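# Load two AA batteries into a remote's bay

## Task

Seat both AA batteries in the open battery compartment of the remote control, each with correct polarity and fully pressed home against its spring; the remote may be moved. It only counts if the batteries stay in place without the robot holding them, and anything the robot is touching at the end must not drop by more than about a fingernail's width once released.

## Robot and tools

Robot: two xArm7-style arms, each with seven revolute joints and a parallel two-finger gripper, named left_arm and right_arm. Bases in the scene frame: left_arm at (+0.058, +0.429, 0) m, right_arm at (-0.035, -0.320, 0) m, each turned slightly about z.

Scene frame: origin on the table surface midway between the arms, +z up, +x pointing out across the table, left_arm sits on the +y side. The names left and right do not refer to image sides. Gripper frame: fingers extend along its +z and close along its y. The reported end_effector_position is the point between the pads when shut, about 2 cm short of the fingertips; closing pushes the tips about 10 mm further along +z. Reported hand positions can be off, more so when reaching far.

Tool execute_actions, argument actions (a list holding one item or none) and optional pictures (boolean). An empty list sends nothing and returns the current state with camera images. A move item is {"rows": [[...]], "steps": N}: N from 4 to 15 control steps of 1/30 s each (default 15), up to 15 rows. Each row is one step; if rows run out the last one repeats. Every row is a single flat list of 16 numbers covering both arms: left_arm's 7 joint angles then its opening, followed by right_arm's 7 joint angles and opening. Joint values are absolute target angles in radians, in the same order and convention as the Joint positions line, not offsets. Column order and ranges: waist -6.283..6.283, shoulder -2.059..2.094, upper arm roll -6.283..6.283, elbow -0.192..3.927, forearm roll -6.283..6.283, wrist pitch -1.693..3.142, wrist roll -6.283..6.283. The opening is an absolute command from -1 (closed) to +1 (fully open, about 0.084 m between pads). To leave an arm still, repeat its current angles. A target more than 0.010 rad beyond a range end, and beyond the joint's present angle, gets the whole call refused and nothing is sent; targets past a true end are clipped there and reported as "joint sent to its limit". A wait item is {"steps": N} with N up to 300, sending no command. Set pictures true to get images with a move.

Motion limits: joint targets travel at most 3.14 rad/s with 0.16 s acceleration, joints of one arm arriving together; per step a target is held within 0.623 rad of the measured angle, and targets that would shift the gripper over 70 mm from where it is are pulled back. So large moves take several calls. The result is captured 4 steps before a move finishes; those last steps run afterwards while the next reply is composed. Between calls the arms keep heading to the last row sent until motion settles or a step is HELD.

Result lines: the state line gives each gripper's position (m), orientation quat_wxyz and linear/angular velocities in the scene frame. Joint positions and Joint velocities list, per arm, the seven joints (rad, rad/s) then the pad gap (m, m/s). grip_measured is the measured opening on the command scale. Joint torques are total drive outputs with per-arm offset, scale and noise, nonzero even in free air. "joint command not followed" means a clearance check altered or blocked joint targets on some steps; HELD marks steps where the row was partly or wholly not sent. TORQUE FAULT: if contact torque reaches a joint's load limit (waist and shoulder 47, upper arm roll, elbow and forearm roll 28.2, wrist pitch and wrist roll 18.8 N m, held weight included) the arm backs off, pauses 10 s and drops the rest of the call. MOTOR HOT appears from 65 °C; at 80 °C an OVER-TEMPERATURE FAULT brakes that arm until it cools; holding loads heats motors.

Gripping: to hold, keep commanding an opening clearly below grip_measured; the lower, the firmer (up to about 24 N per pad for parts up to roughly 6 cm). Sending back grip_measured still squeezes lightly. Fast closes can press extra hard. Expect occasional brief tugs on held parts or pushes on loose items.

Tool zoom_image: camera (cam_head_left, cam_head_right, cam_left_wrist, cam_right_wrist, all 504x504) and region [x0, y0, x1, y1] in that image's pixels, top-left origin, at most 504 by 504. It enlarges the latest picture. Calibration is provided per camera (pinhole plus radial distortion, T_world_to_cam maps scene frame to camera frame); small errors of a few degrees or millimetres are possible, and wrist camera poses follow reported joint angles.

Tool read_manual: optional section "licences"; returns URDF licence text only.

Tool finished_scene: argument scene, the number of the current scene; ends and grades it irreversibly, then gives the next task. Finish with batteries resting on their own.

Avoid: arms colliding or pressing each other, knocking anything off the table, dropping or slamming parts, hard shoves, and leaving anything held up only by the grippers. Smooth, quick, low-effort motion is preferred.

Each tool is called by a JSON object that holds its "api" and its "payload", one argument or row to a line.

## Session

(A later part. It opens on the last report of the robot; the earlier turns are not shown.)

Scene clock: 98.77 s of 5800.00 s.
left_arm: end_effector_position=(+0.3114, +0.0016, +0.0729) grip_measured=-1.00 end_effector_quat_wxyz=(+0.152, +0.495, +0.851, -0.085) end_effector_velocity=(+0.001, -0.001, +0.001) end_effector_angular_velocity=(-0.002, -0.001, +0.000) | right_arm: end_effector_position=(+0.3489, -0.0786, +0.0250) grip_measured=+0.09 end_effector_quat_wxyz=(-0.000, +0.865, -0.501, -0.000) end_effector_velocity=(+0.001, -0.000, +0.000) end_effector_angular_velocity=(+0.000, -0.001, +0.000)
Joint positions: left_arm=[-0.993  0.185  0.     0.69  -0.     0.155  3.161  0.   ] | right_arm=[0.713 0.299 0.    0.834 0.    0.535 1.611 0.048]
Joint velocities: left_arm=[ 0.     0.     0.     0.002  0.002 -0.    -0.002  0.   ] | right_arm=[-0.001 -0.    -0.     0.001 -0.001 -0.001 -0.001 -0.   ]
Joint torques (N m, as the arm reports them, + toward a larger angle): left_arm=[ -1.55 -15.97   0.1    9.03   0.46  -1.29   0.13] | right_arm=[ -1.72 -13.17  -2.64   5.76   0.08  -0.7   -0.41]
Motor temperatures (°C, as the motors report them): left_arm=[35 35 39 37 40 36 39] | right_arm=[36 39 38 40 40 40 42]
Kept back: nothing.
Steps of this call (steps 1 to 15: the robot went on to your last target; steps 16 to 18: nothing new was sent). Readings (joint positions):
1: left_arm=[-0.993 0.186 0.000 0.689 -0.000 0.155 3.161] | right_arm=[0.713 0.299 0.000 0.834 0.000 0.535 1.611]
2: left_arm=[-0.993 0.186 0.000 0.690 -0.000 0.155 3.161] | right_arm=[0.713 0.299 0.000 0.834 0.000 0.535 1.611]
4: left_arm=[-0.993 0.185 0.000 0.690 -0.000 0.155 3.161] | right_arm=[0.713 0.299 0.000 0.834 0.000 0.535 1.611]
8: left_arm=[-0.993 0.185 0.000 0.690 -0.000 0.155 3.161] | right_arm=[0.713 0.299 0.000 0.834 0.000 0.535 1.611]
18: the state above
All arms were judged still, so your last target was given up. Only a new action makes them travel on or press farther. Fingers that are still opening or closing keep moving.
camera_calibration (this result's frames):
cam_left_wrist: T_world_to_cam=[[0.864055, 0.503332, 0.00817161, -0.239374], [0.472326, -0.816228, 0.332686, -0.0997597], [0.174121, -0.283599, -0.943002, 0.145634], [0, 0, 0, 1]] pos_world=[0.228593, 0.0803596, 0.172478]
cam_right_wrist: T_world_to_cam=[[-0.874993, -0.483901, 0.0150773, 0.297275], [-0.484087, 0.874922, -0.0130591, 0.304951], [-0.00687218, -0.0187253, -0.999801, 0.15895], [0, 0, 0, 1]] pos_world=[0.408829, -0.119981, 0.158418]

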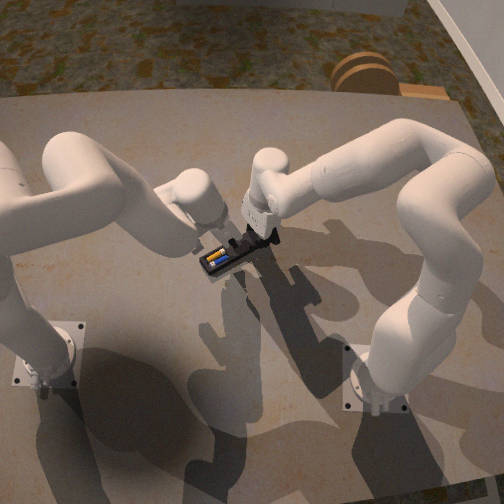

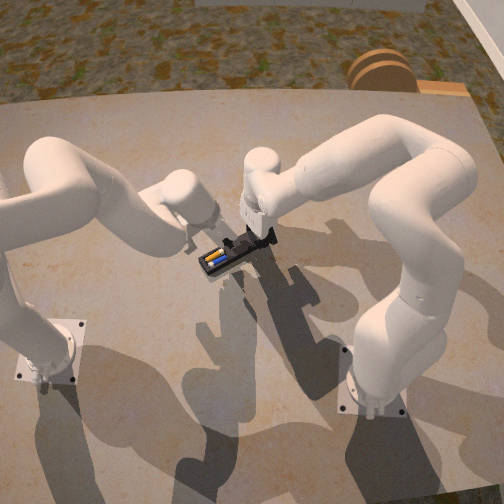

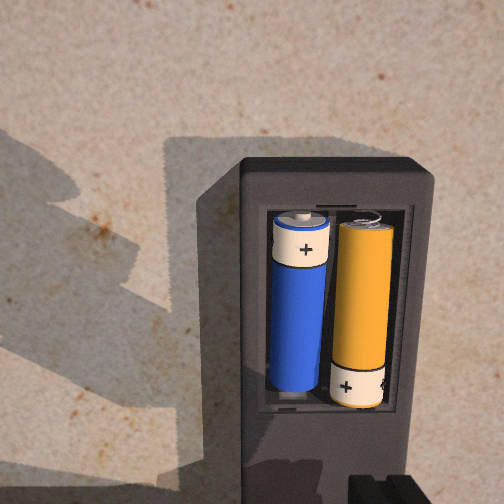

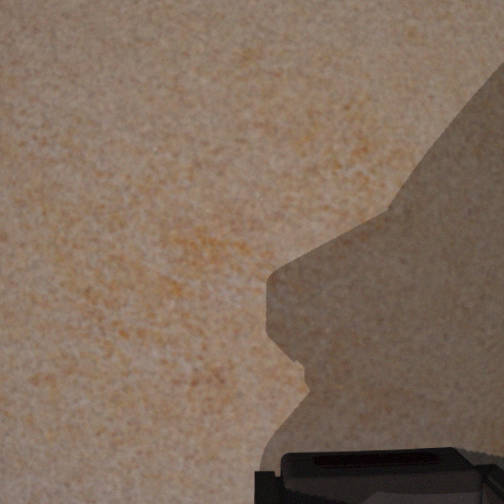

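{"api": "zoom_image", "payload": {
  "camera": "cam_left_wrist",
  "region": [240, 180, 440, 440]
}}

{"api": "zoom_image", "payload": {
  "camera": "cam_head_right",
  "region": [180, 220, 290, 290]
}}

Region (240, 180, 440, 440) of cam_left_wrist's 504x504 image, scaled by 1.938, with more detail than that image has; it fills the left 388 columns of this view, and the rest is white.

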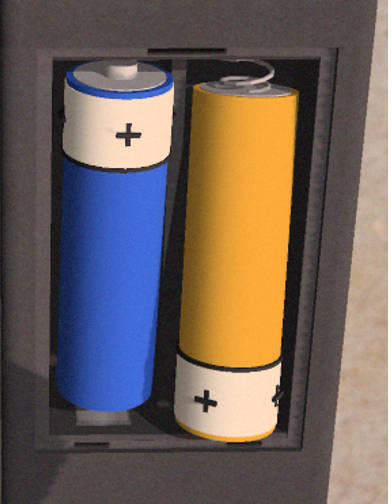

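Region (180, 220, 290, 290) of cam_head_right's 504x504 image, scaled by 4.582, with more detail than that image has; it fills the top 321 rows of this view, and the rest is white.

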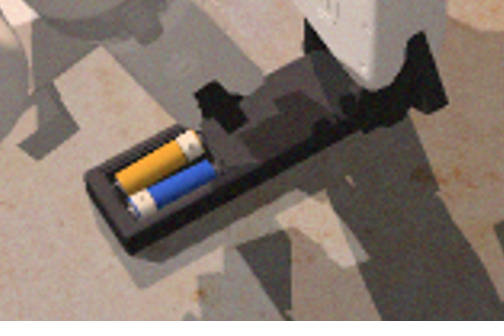

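{"api": "execute_actions", "payload": {
  "actions": [
    {"rows":[[-0.993,0.19,0,0.72,0,0.23,3.161,-1,0.7134,0.2989,0,0.8342,0,0.5353,1.611,-0.3],[-0.993,0.2,0,0.77,0,0.33,3.161,-1,0.7134,0.2989,0,0.8342,0,0.5353,1.611,-0.3],[-0.993,0.21,0,0.82,0,0.43,3.161,-1,0.7134,0.2989,0,0.8342,0,0.5353,1.611,-0.3],[-0.993,0.225,0,0.87,0,0.53,3.161,-1,0.7134,0.2989,0,0.8342,0,0.5353,1.611,-0.3],[-0.993,0.24,0,0.92,0,0.63,3.161,-1,0.7134,0.2989,0,0.8342,0,0.5353,1.611,-0.3],[-0.993,0.2507,0,0.9533,0,0.7026,3.161,-1,0.7134,0.2989,0,0.8342,0,0.5353,1.611,-0.3]],"steps":15}
  ],
  "pictures": true
}}

Scene clock: 100.20 s of 5800.00 s.
left_arm: end_effector_position=(+0.3049, +0.0125, +0.0766) grip_measured=-1.00 end_effector_quat_wxyz=(+0.009, +0.503, +0.864, -0.005) end_effector_velocity=(-0.020, +0.034, +0.002) end_effector_angular_velocity=(+0.321, +0.190, -0.001) | right_arm: end_effector_position=(+0.3489, -0.0786, +0.0250) grip_measured=+0.09 end_effector_quat_wxyz=(-0.000, +0.865, -0.501, -0.000) end_effector_velocity=(+0.000, +0.000, +0.000) end_effector_angular_velocity=(+0.000, -0.001, +0.001)
Joint positions: left_arm=[-0.993  0.247  0.     0.949  0.     0.681  3.161  0.   ] | right_arm=[0.713 0.299 0.    0.834 0.    0.535 1.611 0.048]
Joint velocities: left_arm=[0.001 0.081 0.    0.231 0.001 0.523 0.001 0.   ] | right_arm=[ 0.     0.     0.     0.001 -0.    -0.     0.    -0.   ]
Joint torques (N m, as the arm reports them, + toward a larger angle): left_arm=[ -1.99 -17.11   0.05   6.74   0.44  -1.3    0.11] | right_arm=[ -1.71 -13.14  -2.78   5.74   0.06  -0.7   -0.37]
Motor temperatures (°C, as the motors report them): left_arm=[35 35 39 37 40 36 39] | right_arm=[36 39 38 40 40 40 42]
Steps of this call (steps 1 to 32: nothing new was sent; steps 33 to 43: the first 11 steps of this action). Readings (joint positions):
33: left_arm=[-0.993 0.185 0.000 0.690 0.000 0.156 3.161] | right_arm=[0.713 0.299 0.000 0.834 0.000 0.535 1.611]
34: left_arm=[-0.993 0.186 -0.000 0.693 -0.000 0.165 3.161] | right_arm=[0.713 0.299 0.000 0.834 0.000 0.535 1.611]
36: left_arm=[-0.993 0.191 -0.000 0.721 -0.000 0.236 3.161] | right_arm=[0.713 0.299 0.000 0.834 0.000 0.535 1.611]
40: left_arm=[-0.993 0.227 -0.000 0.877 0.000 0.544 3.161] | right_arm=[0.713 0.299 0.000 0.834 0.000 0.535 1.611]
43: the state above
camera_calibration (this result's frames):
cam_left_wrist: T_world_to_cam=[[0.865128, 0.501527, 0.00495026, -0.239392], [0.50147, -0.865123, 0.00947508, -0.0725147], [0.00903459, -0.00571475, -0.999943, 0.204599], [0, 0, 0, 1]] pos_world=[0.24162, 0.0584965, 0.20646]
cam_right_wrist: T_world_to_cam=[[-0.875012, -0.483867, 0.0150734, 0.297287], [-0.484053, 0.874941, -0.0130684, 0.304962], [-0.00686496, -0.0187314, -0.999801, 0.158946], [0, 0, 0, 1]] pos_world=[0.408839, -0.119999, 0.158419]

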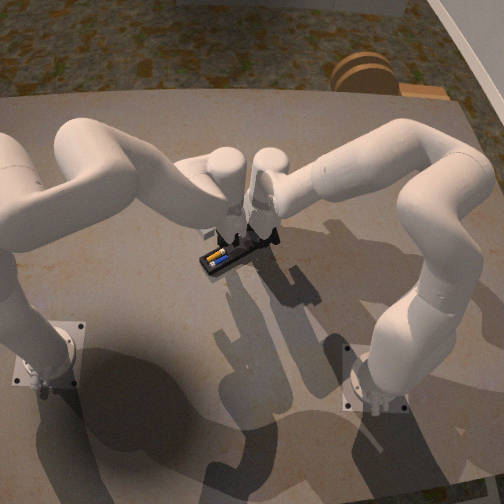

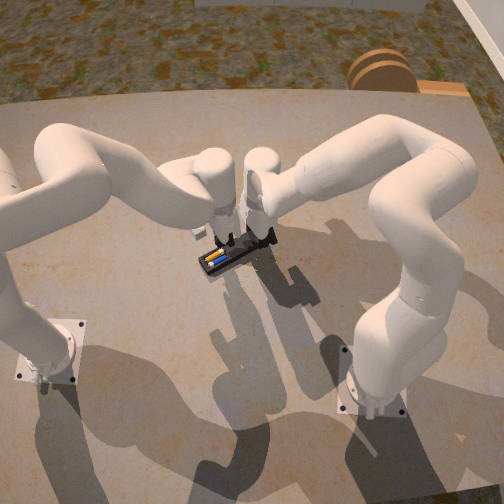

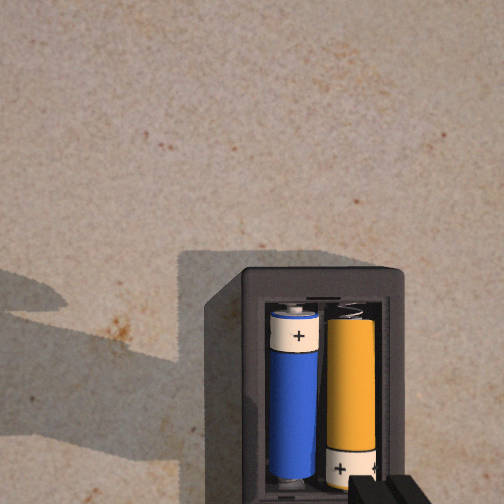

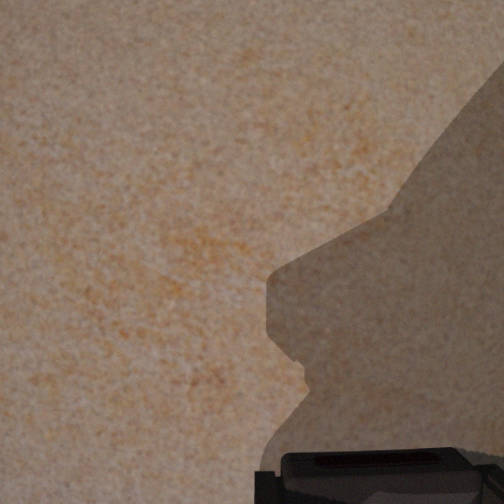

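{"api": "execute_actions", "payload": {
  "actions": [
    {"rows":[[-0.993,0.262,0,0.948,0,0.686,3.161,-1,0.7134,0.2989,0,0.8342,0,0.5353,1.611,-0.3],[-0.993,0.273,0,0.943,0,0.670,3.161,-1,0.7134,0.2989,0,0.8342,0,0.5353,1.611,-0.3],[-0.993,0.284,0,0.938,0,0.654,3.161,-1,0.7134,0.2989,0,0.8342,0,0.5353,1.611,-0.3],[-0.993,0.292,0,0.934,0,0.642,3.161,-1,0.7134,0.2989,0,0.8342,0,0.5353,1.611,-0.3],[-0.993,0.298,0,0.9315,0,0.6335,3.161,-1,0.7134,0.2989,0,0.8342,0,0.5353,1.611,-0.3],[-0.993,0.302,0,0.930,0,0.628,3.161,-1,0.7134,0.2989,0,0.8342,0,0.5353,1.611,-0.3],[-0.993,0.305,0,0.9292,0,0.6242,3.161,-1,0.7134,0.2989,0,0.8342,0,0.5353,1.611,-0.3],[-0.993,0.307,0,0.9288,0,0.6218,3.161,-1,0.7134,0.2989,0,0.8342,0,0.5353,1.611,-0.3],[-0.993,0.3085,0,0.9285,0,0.620,3.161,-1,0.7134,0.2989,0,0.8342,0,0.5353,1.611,-0.3]],"steps":15}
  ]
}}

Scene clock: 101.00 s of 5800.00 s.
left_arm: end_effector_position=(+0.3019, +0.0175, +0.0466) grip_measured=-1.00 end_effector_quat_wxyz=(+0.001, +0.503, +0.864, -0.001) end_effector_velocity=(+0.002, -0.003, -0.003) end_effector_angular_velocity=(-0.011, -0.007, +0.000) | right_arm: end_effector_position=(+0.3489, -0.0786, +0.0250) grip_measured=+0.09 end_effector_quat_wxyz=(-0.000, +0.865, -0.501, -0.000) end_effector_velocity=(+0.000, +0.001, +0.000) end_effector_angular_velocity=(+0.001, -0.000, +0.001)
Joint positions: left_arm=[-0.993  0.306 -0.     0.93  -0.     0.621  3.161  0.   ] | right_arm=[0.713 0.299 0.    0.834 0.    0.535 1.611 0.048]
Joint velocities: left_arm=[ 0.     0.009  0.001 -0.001 -0.    -0.023  0.001  0.   ] | right_arm=[ 0.001 -0.     0.     0.001  0.001  0.    -0.001 -0.   ]
Joint torques (N m, as the arm reports them, + toward a larger angle): left_arm=[ -1.61 -15.32   0.15   8.2    0.62  -1.16   0.11] | right_arm=[ -1.91 -13.26  -2.95   5.82   0.14  -0.76  -0.36]
Motor temperatures (°C, as the motors report them): left_arm=[35 35 39 37 40 36 39] | right_arm=[36 39 38 40 40 40 42]
Steps of this call (steps 1 to 4: the last 4 steps of your previous action; steps 5 to 13: the robot went on to your last target; steps 14 to 24: the first 11 steps of this action). Readings (joint positions):
14: left_arm=[-0.993 0.251 -0.000 0.953 -0.000 0.702 3.161] | right_arm=[0.713 0.299 0.000 0.834 0.000 0.535 1.611]
15: left_arm=[-0.993 0.254 -0.000 0.952 0.000 0.695 3.161] | right_arm=[0.713 0.299 0.000 0.834 0.000 0.535 1.611]
17: left_arm=[-0.993 0.270 -0.000 0.945 0.000 0.670 3.161] | right_arm=[0.713 0.299 0.000 0.834 0.000 0.535 1.611]
21: left_arm=[-0.993 0.304 0.000 0.928 -0.000 0.630 3.161] | right_arm=[0.713 0.299 0.000 0.834 0.000 0.535 1.611]
24: the state above

{"api": "execute_actions", "payload": {
  "actions": [
    {"rows":[[-0.993,0.3106,0,0.9281,0,0.6175,3.161,-1,0.7134,0.2989,0,0.8342,0,0.5353,1.611,-0.3],[-0.993,0.3106,0,0.9281,0,0.6175,3.161,-1,0.7134,0.2989,0,0.8342,0,0.5353,1.611,-0.3],[-0.993,0.3085,0,0.9243,0,0.6158,3.161,-1,0.7134,0.2989,0,0.8342,0,0.5353,1.611,-0.3],[-0.993,0.3063,0,0.9204,0,0.6141,3.161,-1,0.7134,0.2989,0,0.8342,0,0.5353,1.611,-0.3],[-0.993,0.3041,0,0.9164,0,0.6123,3.161,-1,0.7134,0.2989,0,0.8342,0,0.5353,1.611,-0.3],[-0.993,0.3019,0,0.9124,0,0.6105,3.161,-1,0.7134,0.2989,0,0.8342,0,0.5353,1.611,-0.3],[-0.993,0.2997,0,0.9084,0,0.6087,3.161,-1,0.7134,0.2989,0,0.8342,0,0.5353,1.611,-0.3],[-0.993,0.2975,0,0.9044,0,0.6069,3.161,-1,0.7134,0.2989,0,0.8342,0,0.5353,1.611,-0.3],[-0.993,0.2975,0,0.9044,0,0.6069,3.161,-1,0.7134,0.2989,0,0.8342,0,0.5353,1.611,-0.3],[-0.993,0.2997,0,0.904,0,0.6043,3.161,-1,0.7134,0.2989,0,0.8342,0,0.5353,1.611,-0.3],[-0.993,0.3019,0,0.9035,0,0.6016,3.161,-1,0.7134,0.2989,0,0.8342,0,0.5353,1.611,-0.3]],"steps":15}
  ]
}}

{"api": "execute_actions", "payload": {
  "actions": [
    {"steps":10}
  ],
  "pictures": true
}}

Scene clock: 101.80 s of 5800.00 s.
left_arm: end_effector_position=(+0.2981, +0.0243, +0.0412) grip_measured=-1.00 end_effector_quat_wxyz=(-0.001, +0.503, +0.864, +0.001) end_effector_velocity=(+0.004, -0.006, -0.003) end_effector_angular_velocity=(-0.025, -0.013, +0.003) | right_arm: end_effector_position=(+0.3489, -0.0786, +0.0250) grip_measured=+0.09 end_effector_quat_wxyz=(-0.000, +0.865, -0.501, +0.000) end_effector_velocity=(-0.000, -0.000, -0.000) end_effector_angular_velocity=(-0.001, +0.000, +0.001)
Joint positions: left_arm=[-0.993  0.301  0.     0.903  0.     0.605  3.161  0.   ] | right_arm=[ 0.713  0.299 -0.     0.834 -0.     0.535  1.611  0.048]
Joint velocities: left_arm=[ 0.001  0.012 -0.    -0.002 -0.003 -0.042  0.     0.   ] | right_arm=[ 0.     0.    -0.    -0.    -0.001  0.    -0.     0.   ]
Joint torques (N m, as the arm reports them, + toward a larger angle): left_arm=[ -2.13 -13.08   0.31   6.74   0.61  -0.14   0.2 ] | right_arm=[ -1.89 -13.34  -2.73   5.7    0.19  -0.75  -0.33]
Motor temperatures (°C, as the motors report them): left_arm=[35 35 39 37 40 36 39] | right_arm=[36 39 38 40 40 40 42]
Steps of this call (steps 1 to 4: the last 4 steps of your previous action; steps 5 to 13: the robot went on to your last target; steps 14 to 24: the first 11 steps of this action). Readings (joint positions):
14: left_arm=[-0.993 0.307 -0.000 0.930 -0.000 0.620 3.161] | right_arm=[0.713 0.299 0.000 0.834 0.000 0.535 1.611]
15: left_arm=[-0.993 0.308 -0.000 0.930 -0.000 0.619 3.161] | right_arm=[0.713 0.299 0.000 0.834 0.000 0.535 1.611]
17: left_arm=[-0.993 0.307 -0.000 0.928 -0.000 0.617 3.161] | right_arm=[0.713 0.299 0.000 0.834 0.000 0.535 1.611]
21: left_arm=[-0.993 0.303 -0.000 0.913 -0.000 0.608 3.161] | right_arm=[0.713 0.299 -0.000 0.834 -0.000 0.535 1.611]
24: the state above

Scene clock: 102.13 s of 5800.00 s.
left_arm: end_effector_position=(+0.2982, +0.0240, +0.0411) grip_measured=-1.00 end_effector_quat_wxyz=(-0.000, +0.503, +0.864, +0.000) end_effector_velocity=(+0.001, -0.001, +0.000) end_effector_angular_velocity=(-0.004, -0.002, +0.002) | right_arm: end_effector_position=(+0.3489, -0.0786, +0.0250) grip_measured=+0.09 end_effector_quat_wxyz=(-0.000, +0.865, -0.501, +0.000) end_effector_velocity=(+0.001, +0.000, +0.001) end_effector_angular_velocity=(+0.001, -0.002, +0.001)
Joint positions: left_arm=[-0.993  0.301  0.     0.903  0.     0.603  3.161  0.   ] | right_arm=[ 0.713  0.299 -0.     0.834 -0.     0.535  1.611  0.048]
Joint velocities: left_arm=[ 0.     0.001 -0.     0.001 -0.001 -0.005 -0.001  0.   ] | right_arm=[-0.    -0.001  0.     0.001 -0.    -0.    -0.    -0.   ]
Joint torques (N m, as the arm reports them, + toward a larger angle): left_arm=[ -1.89 -11.75  -0.09   7.2    0.69  -1.3    0.08] | right_arm=[ -1.76 -13.35  -2.81   5.68   0.16  -0.74  -0.38]
Motor temperatures (°C, as the motors report them): left_arm=[35 35 39 37 40 36 39] | right_arm=[36 39 38 40 40 40 42]
Kept back: nothing.
Steps of this call (steps 1 to 4: the last 4 steps of your previous action; steps 5 to 10: the robot went on to your last target). Readings (joint positions):
1: left_arm=[-0.993 0.302 0.000 0.903 0.000 0.604 3.161] | right_arm=[0.713 0.299 -0.000 0.834 -0.000 0.535 1.611]
2: left_arm=[-0.993 0.301 0.000 0.903 0.000 0.603 3.161] | right_arm=[0.713 0.299 -0.000 0.834 -0.000 0.535 1.611]
4: left_arm=[-0.993 0.301 0.000 0.903 0.000 0.603 3.161] | right_arm=[0.713 0.299 -0.000 0.834 -0.000 0.535 1.611]
8: left_arm=[-0.993 0.301 0.000 0.903 0.000 0.603 3.161] | right_arm=[0.713 0.299 -0.000 0.834 -0.000 0.535 1.611]
10: the state above
camera_calibration (this result's frames):
cam_left_wrist: T_world_to_cam=[[0.865136, 0.501516, 0.00475094, -0.239124], [0.501535, -0.865058, -0.0117389, -0.0580246], [-0.00177741, 0.0125385, -0.99992, 0.172023], [0, 0, 0, 1]] pos_world=[0.236282, 0.0675729, 0.172464]
cam_right_wrist: T_world_to_cam=[[-0.875023, -0.483846, 0.0150652, 0.297299], [-0.484032, 0.874952, -0.0130795, 0.304975], [-0.00685286, -0.0187369, -0.999801, 0.158939], [0, 0, 0, 1]] pos_world=[0.40885, -0.120014, 0.158418]

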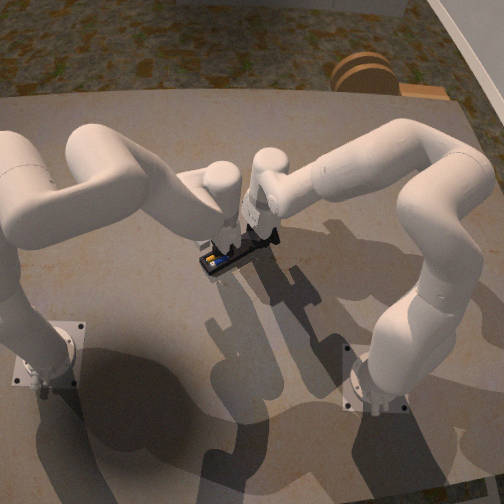

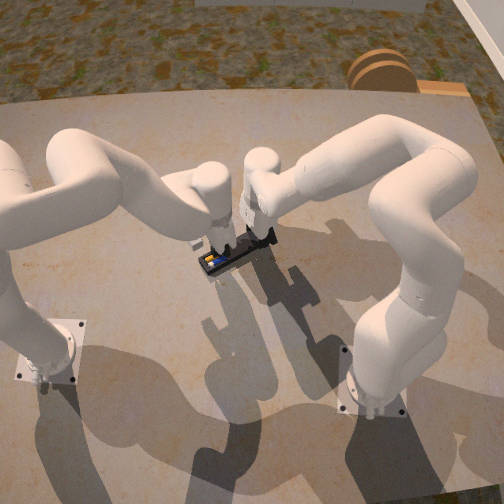

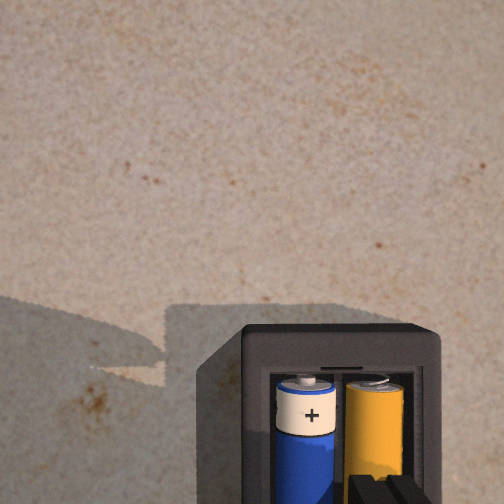

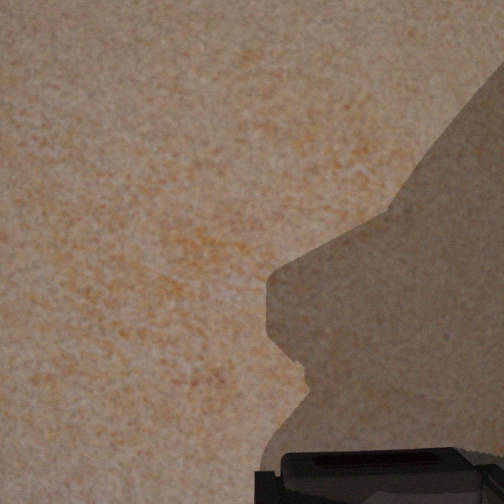

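{"api": "execute_actions", "payload": {
  "actions": [
    {"rows":[[-0.993,0.293,0,0.9055,0,0.6125,3.161,-1,0.7134,0.2989,0,0.8342,0,0.5353,1.611,-0.3],[-0.993,0.282,0,0.9075,0,0.6255,3.161,-1,0.7134,0.2989,0,0.8342,0,0.5353,1.611,-0.3],[-0.993,0.271,0,0.910,0,0.639,3.161,-1,0.7134,0.2989,0,0.8342,0,0.5353,1.611,-0.3],[-0.993,0.25,0,0.914,0,0.664,3.161,-1,0.7134,0.2989,0,0.8342,0,0.5353,1.611,-0.3],[-0.993,0.228,0,0.918,0,0.690,3.161,-1,0.7134,0.2989,0,0.8342,0,0.5353,1.611,-0.3],[-0.993,0.22,0,0.88,0,0.60,3.161,-1,0.7134,0.2989,0,0.8342,0,0.5353,1.611,-0.3],[-0.993,0.21,0,0.83,0,0.48,3.161,-1,0.7134,0.2989,0,0.8342,0,0.5353,1.611,-0.3],[-0.993,0.20,0,0.77,0,0.34,3.161,-1,0.7134,0.2989,0,0.8342,0,0.5353,1.611,-0.3],[-0.993,0.19,0,0.72,0,0.22,3.161,-1,0.7134,0.2989,0,0.8342,0,0.5353,1.611,-0.3],[-0.993,0.185,0,0.69,0,0.155,3.161,-1,0.7134,0.2989,0,0.8342,0,0.5353,1.611,-0.3]],"steps":15}
  ]
}}

{"api": "execute_actions", "payload": {
  "actions": [
    {"steps":8}
  ],
  "pictures": true
}}

{"api": "zoom_image", "payload": {
  "camera": "cam_left_wrist",
  "region": [240, 180, 440, 440]
}}

Scene clock: 102.83 s of 5800.00 s.
left_arm: end_effector_position=(+0.2998, +0.0208, +0.0685) grip_measured=-1.00 end_effector_quat_wxyz=(+0.039, +0.503, +0.863, -0.022) end_effector_velocity=(+0.028, -0.045, -0.114) end_effector_angular_velocity=(-1.082, -0.644, +0.002) | right_arm: end_effector_position=(+0.3489, -0.0786, +0.0250) grip_measured=+0.09 end_effector_quat_wxyz=(-0.000, +0.865, -0.501, -0.000) end_effector_velocity=(-0.000, +0.000, -0.000) end_effector_angular_velocity=(-0.000, +0.000, +0.001)
Joint positions: left_arm=[-0.993  0.206 -0.     0.837 -0.     0.541  3.161  0.   ] | right_arm=[ 0.713  0.299 -0.     0.834 -0.     0.535  1.611  0.048]
Joint velocities: left_arm=[ 0.    -0.124  0.002 -1.075  0.002 -2.21  -0.001  0.   ] | right_arm=[ 0.     0.     0.    -0.    -0.    -0.    -0.001 -0.   ]
Joint torques (N m, as the arm reports them, + toward a larger angle): left_arm=[ -1.85 -15.07   0.27   8.03   0.79  -1.87   0.17] | right_arm=[ -1.79 -13.36  -2.77   5.62   0.2   -0.68  -0.35]
Motor temperatures (°C, as the motors report them): left_arm=[35 35 39 37 40 36 39] | right_arm=[36 39 38 40 40 40 42]
Steps of this call (steps 1 to 10: the robot went on to your last target; steps 11 to 21: the first 11 steps of this action). Readings (joint positions):
11: left_arm=[-0.993 0.302 0.000 0.904 0.000 0.602 3.161] | right_arm=[0.713 0.299 -0.000 0.834 -0.000 0.535 1.611]
12: left_arm=[-0.993 0.300 0.000 0.904 0.000 0.606 3.161] | right_arm=[0.713 0.299 -0.000 0.834 -0.000 0.535 1.611]
14: left_arm=[-0.993 0.287 -0.000 0.903 -0.000 0.627 3.161] | right_arm=[0.713 0.299 -0.000 0.834 -0.000 0.535 1.611]
18: left_arm=[-0.993 0.227 -0.000 0.906 -0.000 0.670 3.161] | right_arm=[0.713 0.299 -0.000 0.834 -0.000 0.535 1.611]
21: the state above

Scene clock: 103.10 s of 5800.00 s.
left_arm: end_effector_position=(+0.3111, +0.0021, +0.0722) grip_measured=-1.00 end_effector_quat_wxyz=(+0.151, +0.495, +0.851, -0.084) end_effector_velocity=(+0.015, -0.025, +0.028) end_effector_angular_velocity=(-0.097, -0.058, +0.000) | right_arm: end_effector_position=(+0.3489, -0.0786, +0.0250) grip_measured=+0.09 end_effector_quat_wxyz=(-0.000, +0.865, -0.501, -0.000) end_effector_velocity=(+0.000, +0.000, +0.000) end_effector_angular_velocity=(+0.001, -0.001, -0.000)
Joint positions: left_arm=[-0.993  0.186 -0.     0.691 -0.     0.158  3.161  0.   ] | right_arm=[ 0.713  0.299 -0.     0.834 -0.     0.535  1.611  0.048]
Joint velocities: left_arm=[-0.    -0.015 -0.     0.021  0.    -0.077 -0.001  0.   ] | right_arm=[ 0.    -0.    -0.     0.     0.001 -0.001  0.     0.   ]
Joint torques (N m, as the arm reports them, + toward a larger angle): left_arm=[ -2.13 -15.65   0.31   9.11   0.53  -1.08   0.27] | right_arm=[ -1.86 -13.36  -2.82   5.7    0.12  -0.7   -0.4 ]
Motor temperatures (°C, as the motors report them): left_arm=[35 35 39 37 40 36 39] | right_arm=[36 39 38 40 40 40 42]
Kept back: nothing.
Steps of this call (steps 1 to 4: the last 4 steps of your previous action; steps 5 to 8: the robot went on to your last target). Readings (joint positions):
1: left_arm=[-0.993 0.202 -0.000 0.799 -0.000 0.458 3.161] | right_arm=[0.713 0.299 -0.000 0.834 -0.000 0.535 1.611]
2: left_arm=[-0.993 0.199 -0.000 0.763 -0.000 0.371 3.161] | right_arm=[0.713 0.299 -0.000 0.834 -0.000 0.535 1.611]
4: left_arm=[-0.993 0.192 0.000 0.711 -0.000 0.233 3.161] | right_arm=[0.713 0.299 -0.000 0.834 -0.000 0.535 1.611]
8: the state above
camera_calibration (this result's frames):
cam_left_wrist: T_world_to_cam=[[0.864077, 0.503294, 0.00813844, -0.239359], [0.472917, -0.817251, 0.329317, -0.0989079], [0.172394, -0.280706, -0.944184, 0.145775], [0, 0, 0, 1]] pos_world=[0.228469, 0.0805553, 0.172158]
cam_right_wrist: T_world_to_cam=[[-0.875026, -0.483841, 0.0150688, 0.297297], [-0.484027, 0.874956, -0.013076, 0.30497], [-0.00685788, -0.0187355, -0.999801, 0.158942], [0, 0, 0, 1]] pos_world=[0.408847, -0.120013, 0.158418]

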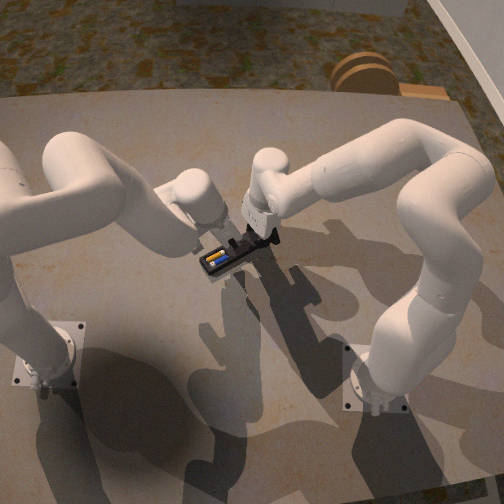

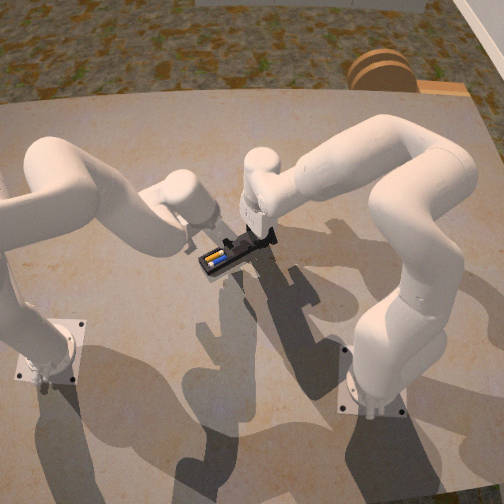

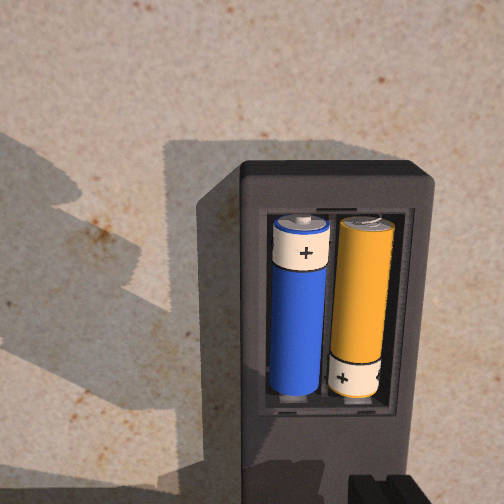

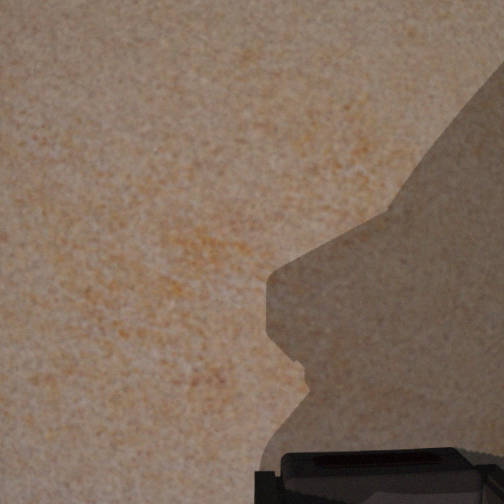

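Region (240, 180, 440, 440) of cam_left_wrist's 504x504 image, scaled by 1.938, with more detail than that image has; it fills the left 388 columns of this view, and the rest is white.

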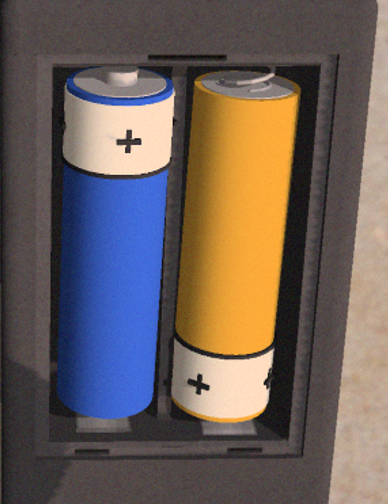

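{"api": "execute_actions", "payload": {
  "actions": [
    {"rows":[[-0.993,0.18,0,0.72,0,0.25,3.161,-1,0.7134,0.2989,0,0.8342,0,0.5353,1.611,-0.3],[-0.993,0.175,0,0.76,0,0.38,3.161,-1,0.7134,0.2989,0,0.8342,0,0.5353,1.611,-0.3],[-0.993,0.172,0,0.80,0,0.52,3.161,-1,0.7134,0.2989,0,0.8342,0,0.5353,1.611,-0.3],[-0.993,0.17,0,0.835,0,0.665,3.161,-1,0.7134,0.2989,0,0.8342,0,0.5353,1.611,-0.3],[-0.993,0.17,0,0.835,0,0.665,3.161,-1,0.7134,0.2989,0,0.8342,0,0.5353,1.611,-0.3],[-0.993,0.192,0,0.831,0,0.639,3.161,-1,0.7134,0.2989,0,0.8342,0,0.5353,1.611,-0.3],[-0.993,0.2144,0,0.8271,0,0.6127,3.161,-1,0.7134,0.2989,0,0.8342,0,0.5353,1.611,-0.3],[-0.993,0.228,0,0.8253,0,0.5973,3.161,-1,0.7134,0.2989,0,0.8342,0,0.5353,1.611,-0.3],[-0.993,0.238,0,0.824,0,0.586,3.161,-1,0.7134,0.2989,0,0.8342,0,0.5353,1.611,-0.3],[-0.993,0.244,0,0.8232,0,0.5792,3.161,-1,0.7134,0.2989,0,0.8342,0,0.5353,1.611,-0.3],[-0.993,0.2487,0,0.8225,0,0.5738,3.161,-1,0.7134,0.2989,0,0.8342,0,0.5353,1.611,-0.3]],"steps":15}
  ]
}}

{"api": "execute_actions", "payload": {
  "actions": [
    {"steps":8}
  ]
}}

Scene clock: 103.97 s of 5800.00 s.
left_arm: end_effector_position=(+0.2821, +0.0507, +0.0480) grip_measured=-1.00 end_effector_quat_wxyz=(-0.019, +0.503, +0.864, +0.011) end_effector_velocity=(-0.112, +0.193, -0.281) end_effector_angular_velocity=(+0.679, +0.402, +0.003) | right_arm: end_effector_position=(+0.3489, -0.0786, +0.0250) grip_measured=+0.09 end_effector_quat_wxyz=(-0.000, +0.865, -0.501, -0.000) end_effector_velocity=(-0.000, +0.000, -0.000) end_effector_angular_velocity=(-0.001, -0.000, +0.002)
Joint positions: left_arm=[-0.993  0.225 -0.     0.827  0.     0.645  3.161  0.   ] | right_arm=[ 0.713  0.299 -0.     0.834 -0.     0.535  1.611  0.048]
Joint velocities: left_arm=[ 0.001  0.497  0.003 -0.17  -0.     0.122  0.002  0.   ] | right_arm=[ 0.001  0.     0.     0.    -0.001  0.     0.001  0.   ]
Joint torques (N m, as the arm reports them, + toward a larger angle): left_arm=[ -1.83 -22.25   0.23  10.5    0.6   -2.21   0.21] | right_arm=[ -1.92 -13.5   -2.78   5.7    0.05  -0.7   -0.31]
Motor temperatures (°C, as the motors report them): left_arm=[35 35 39 37 40 36 39] | right_arm=[36 39 38 40 40 40 42]
Steps of this call (steps 1 to 15: the robot went on to your last target; steps 16 to 26: the first 11 steps of this action). Readings (joint positions):
16: left_arm=[-0.993 0.185 0.000 0.690 0.000 0.156 3.161] | right_arm=[0.713 0.299 -0.000 0.834 -0.000 0.535 1.611]
17: left_arm=[-0.993 0.185 0.000 0.693 0.000 0.165 3.161] | right_arm=[0.713 0.299 -0.000 0.834 -0.000 0.535 1.611]
19: left_arm=[-0.993 0.182 0.000 0.713 -0.000 0.236 3.161] | right_arm=[0.713 0.299 -0.000 0.834 -0.000 0.535 1.611]
23: left_arm=[-0.993 0.177 -0.000 0.806 0.000 0.543 3.161] | right_arm=[0.713 0.299 -0.000 0.834 -0.000 0.535 1.611]
26: the state above

Scene clock: 104.23 s of 5800.00 s.
left_arm: end_effector_position=(+0.2879, +0.0420, +0.0412) grip_measured=-1.00 end_effector_quat_wxyz=(+0.000, +0.503, +0.865, +0.000) end_effector_velocity=(-0.000, -0.002, +0.000) end_effector_angular_velocity=(-0.005, -0.003, -0.004) | right_arm: end_effector_position=(+0.3489, -0.0786, +0.0250) grip_measured=+0.09 end_effector_quat_wxyz=(-0.000, +0.865, -0.501, -0.000) end_effector_velocity=(+0.000, +0.000, +0.000) end_effector_angular_velocity=(+0.000, -0.001, +0.001)
Joint positions: left_arm=[-0.993  0.248  0.001  0.822  0.     0.574  3.161  0.   ] | right_arm=[ 0.713  0.299 -0.     0.834  0.     0.535  1.611  0.048]
Joint velocities: left_arm=[-0.002  0.001 -0.001  0.001  0.    -0.005  0.001  0.   ] | right_arm=[ 0.    -0.     0.     0.001 -0.    -0.    -0.    -0.   ]
Joint torques (N m, as the arm reports them, + toward a larger angle): left_arm=[ -3.4  -12.95  -0.76   7.66   0.43  -0.88   0.18] | right_arm=[ -1.8  -13.25  -2.77   5.69   0.19  -0.62  -0.36]
Motor temperatures (°C, as the motors report them): left_arm=[35 35 39 37 40 36 39] | right_arm=[36 39 38 40 40 40 42]
Kept back: nothing.
Steps of this call (steps 1 to 4: the last 4 steps of your previous action; steps 5 to 8: the robot went on to your last target). Readings (joint positions):
1: left_arm=[-0.993 0.238 0.000 0.821 -0.000 0.638 3.161] | right_arm=[0.713 0.299 -0.000 0.834 0.000 0.535 1.611]
2: left_arm=[-0.993 0.241 0.000 0.825 -0.000 0.613 3.161] | right_arm=[0.713 0.299 -0.000 0.834 0.000 0.535 1.611]
4: left_arm=[-0.993 0.247 0.001 0.822 0.000 0.582 3.161] | right_arm=[0.713 0.299 -0.000 0.834 0.000 0.535 1.611]
8: the state above

{"api": "execute_actions", "payload": {
  "actions": [
    {"rows":[[-0.993,0.24,0,0.8235,0,0.5835,3.161,-1,0.7134,0.2989,0,0.8342,0,0.5353,1.611,-0.3],[-0.993,0.23,0,0.825,0,0.595,3.161,-1,0.7134,0.2989,0,0.8342,0,0.5353,1.611,-0.25],[-0.993,0.2144,0,0.8271,0,0.6127,3.161,-1,0.7134,0.2989,0,0.8342,0,0.5353,1.611,-0.15],[-0.993,0.192,0,0.831,0,0.639,3.161,-1,0.7134,0.2989,0,0.8342,0,0.5353,1.611,-0.05],[-0.993,0.17,0,0.835,0,0.665,3.161,-1,0.7134,0.2989,0,0.8342,0,0.5353,1.611,0.05],[-0.993,0.15,0,0.83,0,0.68,3.161,-1,0.7134,0.2989,0,0.8342,0,0.5353,1.611,0.15],[-0.993,0.12,0,0.81,0,0.69,3.161,-1,0.7134,0.2989,0,0.8342,0,0.5353,1.611,0.3],[-0.993,0.09,0,0.78,0,0.69,3.161,-1,0.7134,0.2989,0,0.8342,0,0.5353,1.611,0.45],[-0.993,0.0491,0,0.7364,0,0.6873,3.161,-1,0.7134,0.2989,0,0.8342,0,0.5353,1.611,0.6]],"steps":15}
  ]
}}

{"api": "execute_actions", "payload": {
  "actions": [
    {"rows":[[-0.993,0.0491,0,0.7364,0,0.6873,3.161,-1,0.7134,0.28,0,0.837,0,0.557,1.611,0.6],[-0.993,0.0491,0,0.7364,0,0.6873,3.161,-1,0.7134,0.255,0,0.84,0,0.585,1.611,0.6],[-0.993,0.0491,0,0.7364,0,0.6873,3.161,-1,0.7134,0.23,0,0.844,0,0.614,1.611,0.6],[-0.993,0.0491,0,0.7364,0,0.6873,3.161,-1,0.7134,0.2,0,0.848,0,0.648,1.611,0.6],[-0.993,0.0491,0,0.7364,0,0.6873,3.161,-1,0.7134,0.1668,0,0.8536,0,0.6868,1.611,0.6],[-0.993,0.0491,0,0.7364,0,0.6873,3.161,-1,0.7134,0.12,0,0.82,0,0.70,1.611,0.6],[-0.993,0.0491,0,0.7364,0,0.6873,3.161,-1,0.7134,0.06,0,0.76,0,0.70,1.611,0.6],[-0.993,0.0491,0,0.7364,0,0.6873,3.161,-1,0.7134,0.0,0,0.71,0,0.71,1.611,0.6]],"steps":15}
  ],
  "pictures": true
}}

Scene clock: 105.03 s of 5800.00 s.
left_arm: end_effector_position=(+0.2768, +0.0593, +0.0906) grip_measured=-1.00 end_effector_quat_wxyz=(+0.003, +0.503, +0.864, -0.002) end_effector_velocity=(-0.117, +0.199, +0.027) end_effector_angular_velocity=(+0.088, +0.052, +0.002) | right_arm: end_effector_position=(+0.3468, -0.0813, +0.0221) grip_measured=+0.59 end_effector_quat_wxyz=(+0.004, +0.865, -0.502, -0.002) end_effector_velocity=(+0.015, +0.018, +0.018) end_effector_angular_velocity=(+0.033, -0.047, +0.014)
Joint positions: left_arm=[-0.993  0.071 -0.     0.764 -0.     0.686  3.161  0.   ] | right_arm=[ 0.713  0.302 -0.002  0.83  -0.     0.536  1.611  0.069]
Joint velocities: left_arm=[ 0.    -0.672  0.001 -0.723 -0.001  0.051  0.     0.   ] | right_arm=[ 0.004 -0.018  0.011  0.03   0.    -0.009  0.     0.005]
Joint torques (N m, as the arm reports them, + toward a larger angle): left_arm=[-1.86 -5.61  0.31 11.4   0.74 -0.99  0.01] | right_arm=[  0.78 -20.06  -0.13   8.81   0.42  -1.76  -0.3 ]
Motor temperatures (°C, as the motors report them): left_arm=[35 35 39 37 40 36 39] | right_arm=[36 39 38 40 40 40 42]
Steps of this call (steps 1 to 13: the robot went on to your last target; steps 14 to 24: the first 11 steps of this action). Readings (joint positions):
14: left_arm=[-0.993 0.248 0.000 0.823 0.000 0.575 3.161] | right_arm=[0.713 0.299 -0.000 0.834 0.000 0.535 1.611]
15: left_arm=[-0.993 0.246 0.000 0.823 -0.000 0.578 3.161] | right_arm=[0.713 0.299 -0.000 0.834 -0.000 0.535 1.611]
17: left_arm=[-0.994 0.232 -0.001 0.822 -0.000 0.598 3.161] | right_arm=[0.713 0.299 -0.000 0.834 -0.000 0.535 1.611]
21: left_arm=[-0.994 0.155 -0.001 0.826 -0.000 0.670 3.161] | right_arm=[0.713 0.302 -0.001 0.831 -0.000 0.536 1.611]
24: the state above

Scene clock: 105.53 s of 5800.00 s.
left_arm: end_effector_position=(+0.2722, +0.0675, +0.0898) grip_measured=-1.00 end_effector_quat_wxyz=(-0.000, +0.503, +0.864, +0.000) end_effector_velocity=(+0.001, -0.000, +0.002) end_effector_angular_velocity=(-0.003, -0.003, +0.001) | right_arm: end_effector_position=(+0.3225, -0.0953, +0.1026) grip_measured=+0.59 end_effector_quat_wxyz=(-0.007, +0.865, -0.501, +0.004) end_effector_velocity=(-0.263, -0.169, -0.025) end_effector_angular_velocity=(-0.160, +0.252, -0.006)
Joint positions: left_arm=[-0.993  0.05  -0.     0.736 -0.     0.687  3.161  0.   ] | right_arm=[ 0.713  0.019 -0.     0.74   0.     0.705  1.611  0.069]
Joint velocities: left_arm=[ 0.001 -0.003  0.     0.001  0.001  0.    -0.001  0.   ] | right_arm=[-0.002 -0.709 -0.005 -0.857 -0.002  0.15   0.001 -0.   ]
Joint torques (N m, as the arm reports them, + toward a larger angle): left_arm=[ -1.66 -14.17   0.17  10.05   0.75  -0.82   0.12] | right_arm=[ 0.79 -0.33  0.12 13.37  0.39 -2.64 -0.37]
Motor temperatures (°C, as the motors report them): left_arm=[35 35 39 37 40 36 39] | right_arm=[36 39 38 40 40 40 42]
Steps of this call (steps 1 to 4: the last 4 steps of your previous action; steps 5 to 15: the first 11 steps of this action). Readings (joint positions):
5: left_arm=[-0.993 0.050 -0.000 0.735 -0.000 0.687 3.161] | right_arm=[0.713 0.300 -0.000 0.834 -0.000 0.536 1.611]
6: left_arm=[-0.993 0.051 -0.000 0.736 -0.000 0.687 3.161] | right_arm=[0.713 0.294 -0.000 0.834 -0.000 0.544 1.611]
8: left_arm=[-0.993 0.051 0.000 0.736 -0.000 0.687 3.161] | right_arm=[0.713 0.263 -0.000 0.836 -0.000 0.582 1.611]
12: left_arm=[-0.993 0.050 -0.000 0.737 -0.000 0.687 3.161] | right_arm=[0.713 0.140 -0.000 0.837 -0.000 0.681 1.611]
15: the state above
camera_calibration (this result's frames):
cam_left_wrist: T_world_to_cam=[[0.865226, 0.501361, 0.00470742, -0.238717], [0.501381, -0.865155, -0.0111505, -0.00682587], [-0.00151777, 0.0120079, -0.999927, 0.220115], [0, 0, 0, 1]] pos_world=[0.2103, 0.111135, 0.221147]
cam_right_wrist: T_world_to_cam=[[-0.875274, -0.483625, -0.00116331, 0.266707], [-0.483577, 0.875217, -0.0121702, 0.307636], [0.00690397, -0.0100897, -0.999925, 0.232462], [0, 0, 0, 1]] pos_world=[0.380602, -0.137916, 0.236499]

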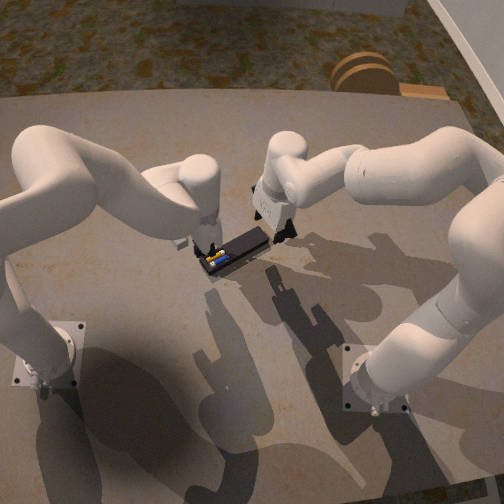

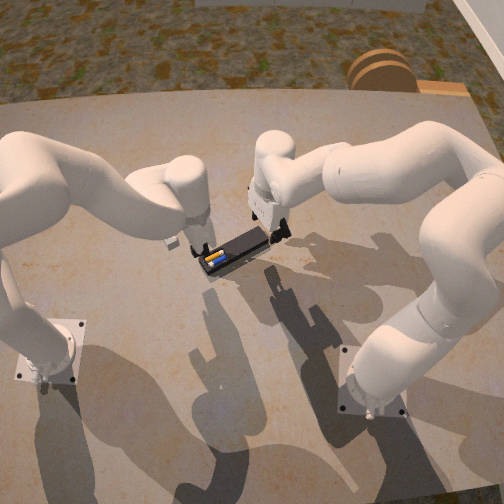

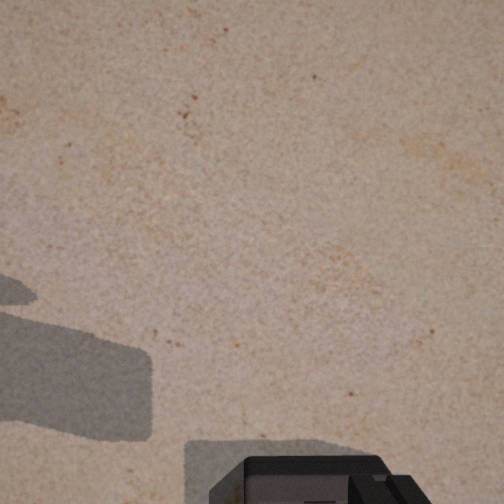

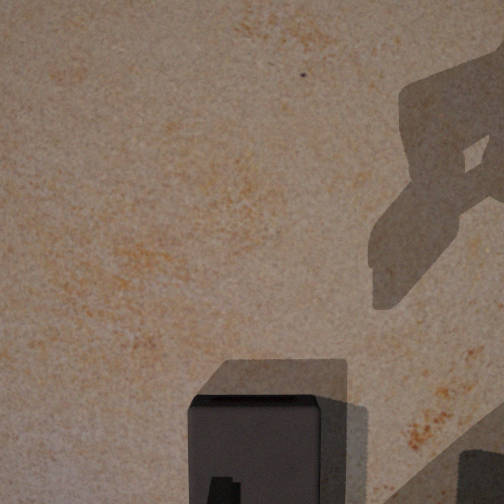

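{"api": "execute_actions", "payload": {
  "actions": [
    {"rows":[[-0.993,0.08,0,0.79,0,0.71,3.161,-1,0.7134,-0.03,0,0.70,0,0.73,1.611,0.6],[-0.993,0.11,0,0.85,0,0.74,3.161,-1,0.7134,-0.05,0,0.70,0,0.75,1.611,0.6],[-0.993,0.15,0,0.91,0,0.76,3.161,-1,0.7134,-0.05,0,0.70,0,0.75,1.611,0.6],[-0.993,0.19,0,0.965,0,0.775,3.161,-1,0.7134,-0.05,0,0.70,0,0.75,1.611,0.6]],"steps":15}
  ],
  "pictures": true
}}

{"api": "zoom_image", "payload": {
  "camera": "cam_left_wrist",
  "region": [220, 240, 440, 504]
}}

{"api": "zoom_image", "payload": {
  "camera": "cam_head_right",
  "region": [180, 215, 290, 290]
}}

Scene clock: 106.17 s of 5800.00 s.
left_arm: end_effector_position=(+0.3018, +0.0179, +0.1025) grip_measured=-1.00 end_effector_quat_wxyz=(-0.000, +0.503, +0.864, +0.000) end_effector_velocity=(-0.014, +0.019, -0.016) end_effector_angular_velocity=(+0.052, +0.031, -0.005) | right_arm: end_effector_position=(+0.3064, -0.1053, +0.1126) grip_measured=+0.59 end_effector_quat_wxyz=(+0.000, +0.865, -0.501, -0.000) end_effector_velocity=(-0.001, -0.001, -0.002) end_effector_angular_velocity=(-0.004, +0.005, +0.001)
Joint positions: left_arm=[-0.993  0.19   0.     0.964  0.     0.774  3.161  0.   ] | right_arm=[ 0.713 -0.049  0.     0.7   -0.     0.75   1.611  0.069]
Joint velocities: left_arm=[-0.001 -0.002 -0.003 -0.04   0.     0.023  0.001  0.   ] | right_arm=[-0.001  0.004  0.    -0.002 -0.001  0.001 -0.001 -0.   ]
Joint torques (N m, as the arm reports them, + toward a larger angle): left_arm=[ -1.83 -18.28   0.37  10.66   0.86  -0.89   0.08] | right_arm=[  0.36 -15.1   -0.29  10.81   0.39  -1.82  -0.35]
Motor temperatures (°C, as the motors report them): left_arm=[35 35 39 37 40 36 39] | right_arm=[36 39 38 40 40 40 42]
Steps of this call (steps 1 to 4: the last 4 steps of your previous action; steps 5 to 8: the robot went on to your last target; steps 9 to 19: the first 11 steps of this action). Readings (joint positions):
9: left_arm=[-0.993 0.049 -0.000 0.737 -0.000 0.688 3.161] | right_arm=[0.713 0.001 0.000 0.710 0.000 0.710 1.611]
10: left_arm=[-0.993 0.054 -0.000 0.744 -0.000 0.692 3.161] | right_arm=[0.713 -0.006 0.000 0.707 0.000 0.716 1.611]
12: left_arm=[-0.993 0.090 -0.000 0.806 -0.000 0.721 3.161] | right_arm=[0.713 -0.037 0.000 0.700 -0.000 0.741 1.611]
16: left_arm=[-0.993 0.185 0.000 0.962 0.000 0.769 3.161] | right_arm=[0.713 -0.051 -0.000 0.701 0.000 0.749 1.611]
19: the state above
camera_calibration (this result's frames):
cam_left_wrist: T_world_to_cam=[[0.865142, 0.501505, 0.0047249, -0.239469], [0.501525, -0.865069, -0.0113088, -0.0644302], [-0.00158408, 0.0121534, -0.999925, 0.233394], [0, 0, 0, 1]] pos_world=[0.239857, 0.0615217, 0.23378]
cam_right_wrist: T_world_to_cam=[[-0.874981, -0.483887, 0.0161573, 0.245756], [-0.484094, 0.874917, -0.0131378, 0.308901], [-0.0077791, -0.019317, -0.999783, 0.245928], [0, 0, 0, 1]] pos_world=[0.366482, -0.146594, 0.245963]

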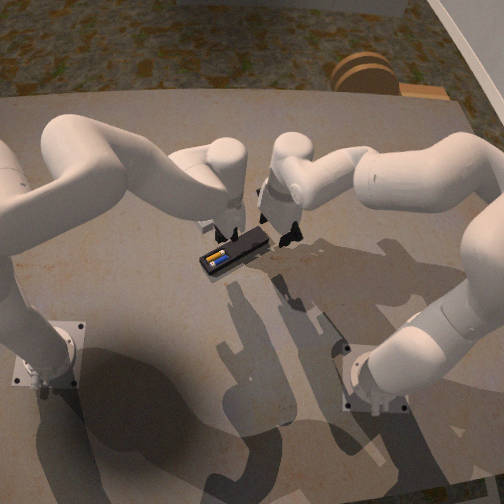

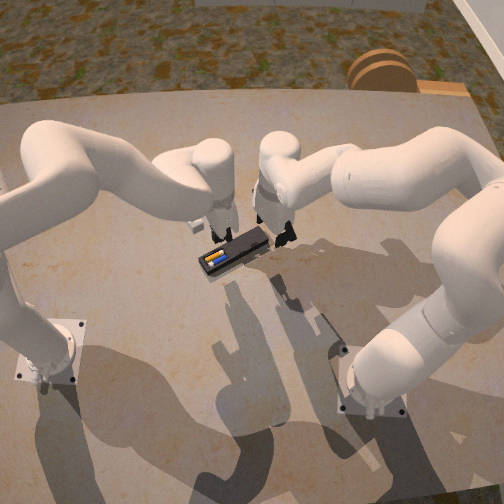

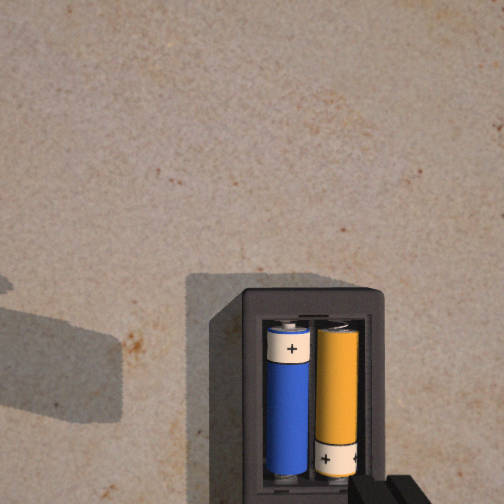

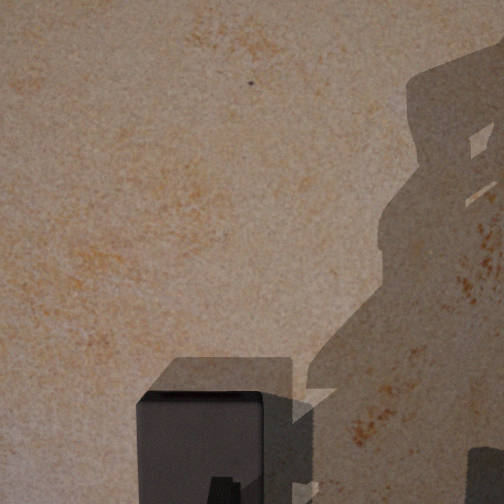

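Region (220, 240, 440, 504) of cam_left_wrist's 504x504 image, scaled by 1.909, with more detail than that image has.

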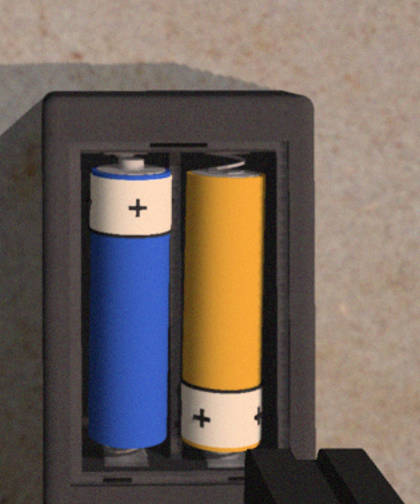

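Region (180, 215, 290, 290) of cam_head_right's 504x504 image, scaled by 4.582, with more detail than that image has; it fills the top 344 rows of this view, and the rest is white.

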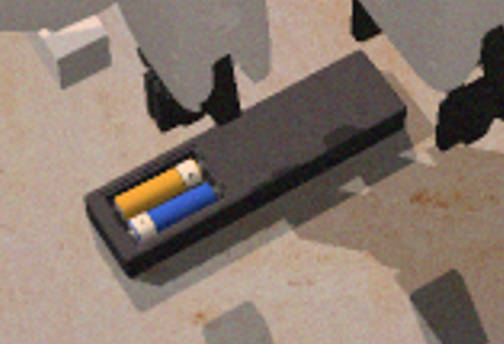

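{"api": "finished_scene", "payload": {
  "scene": 1
}}

The scene is finished: the task was done.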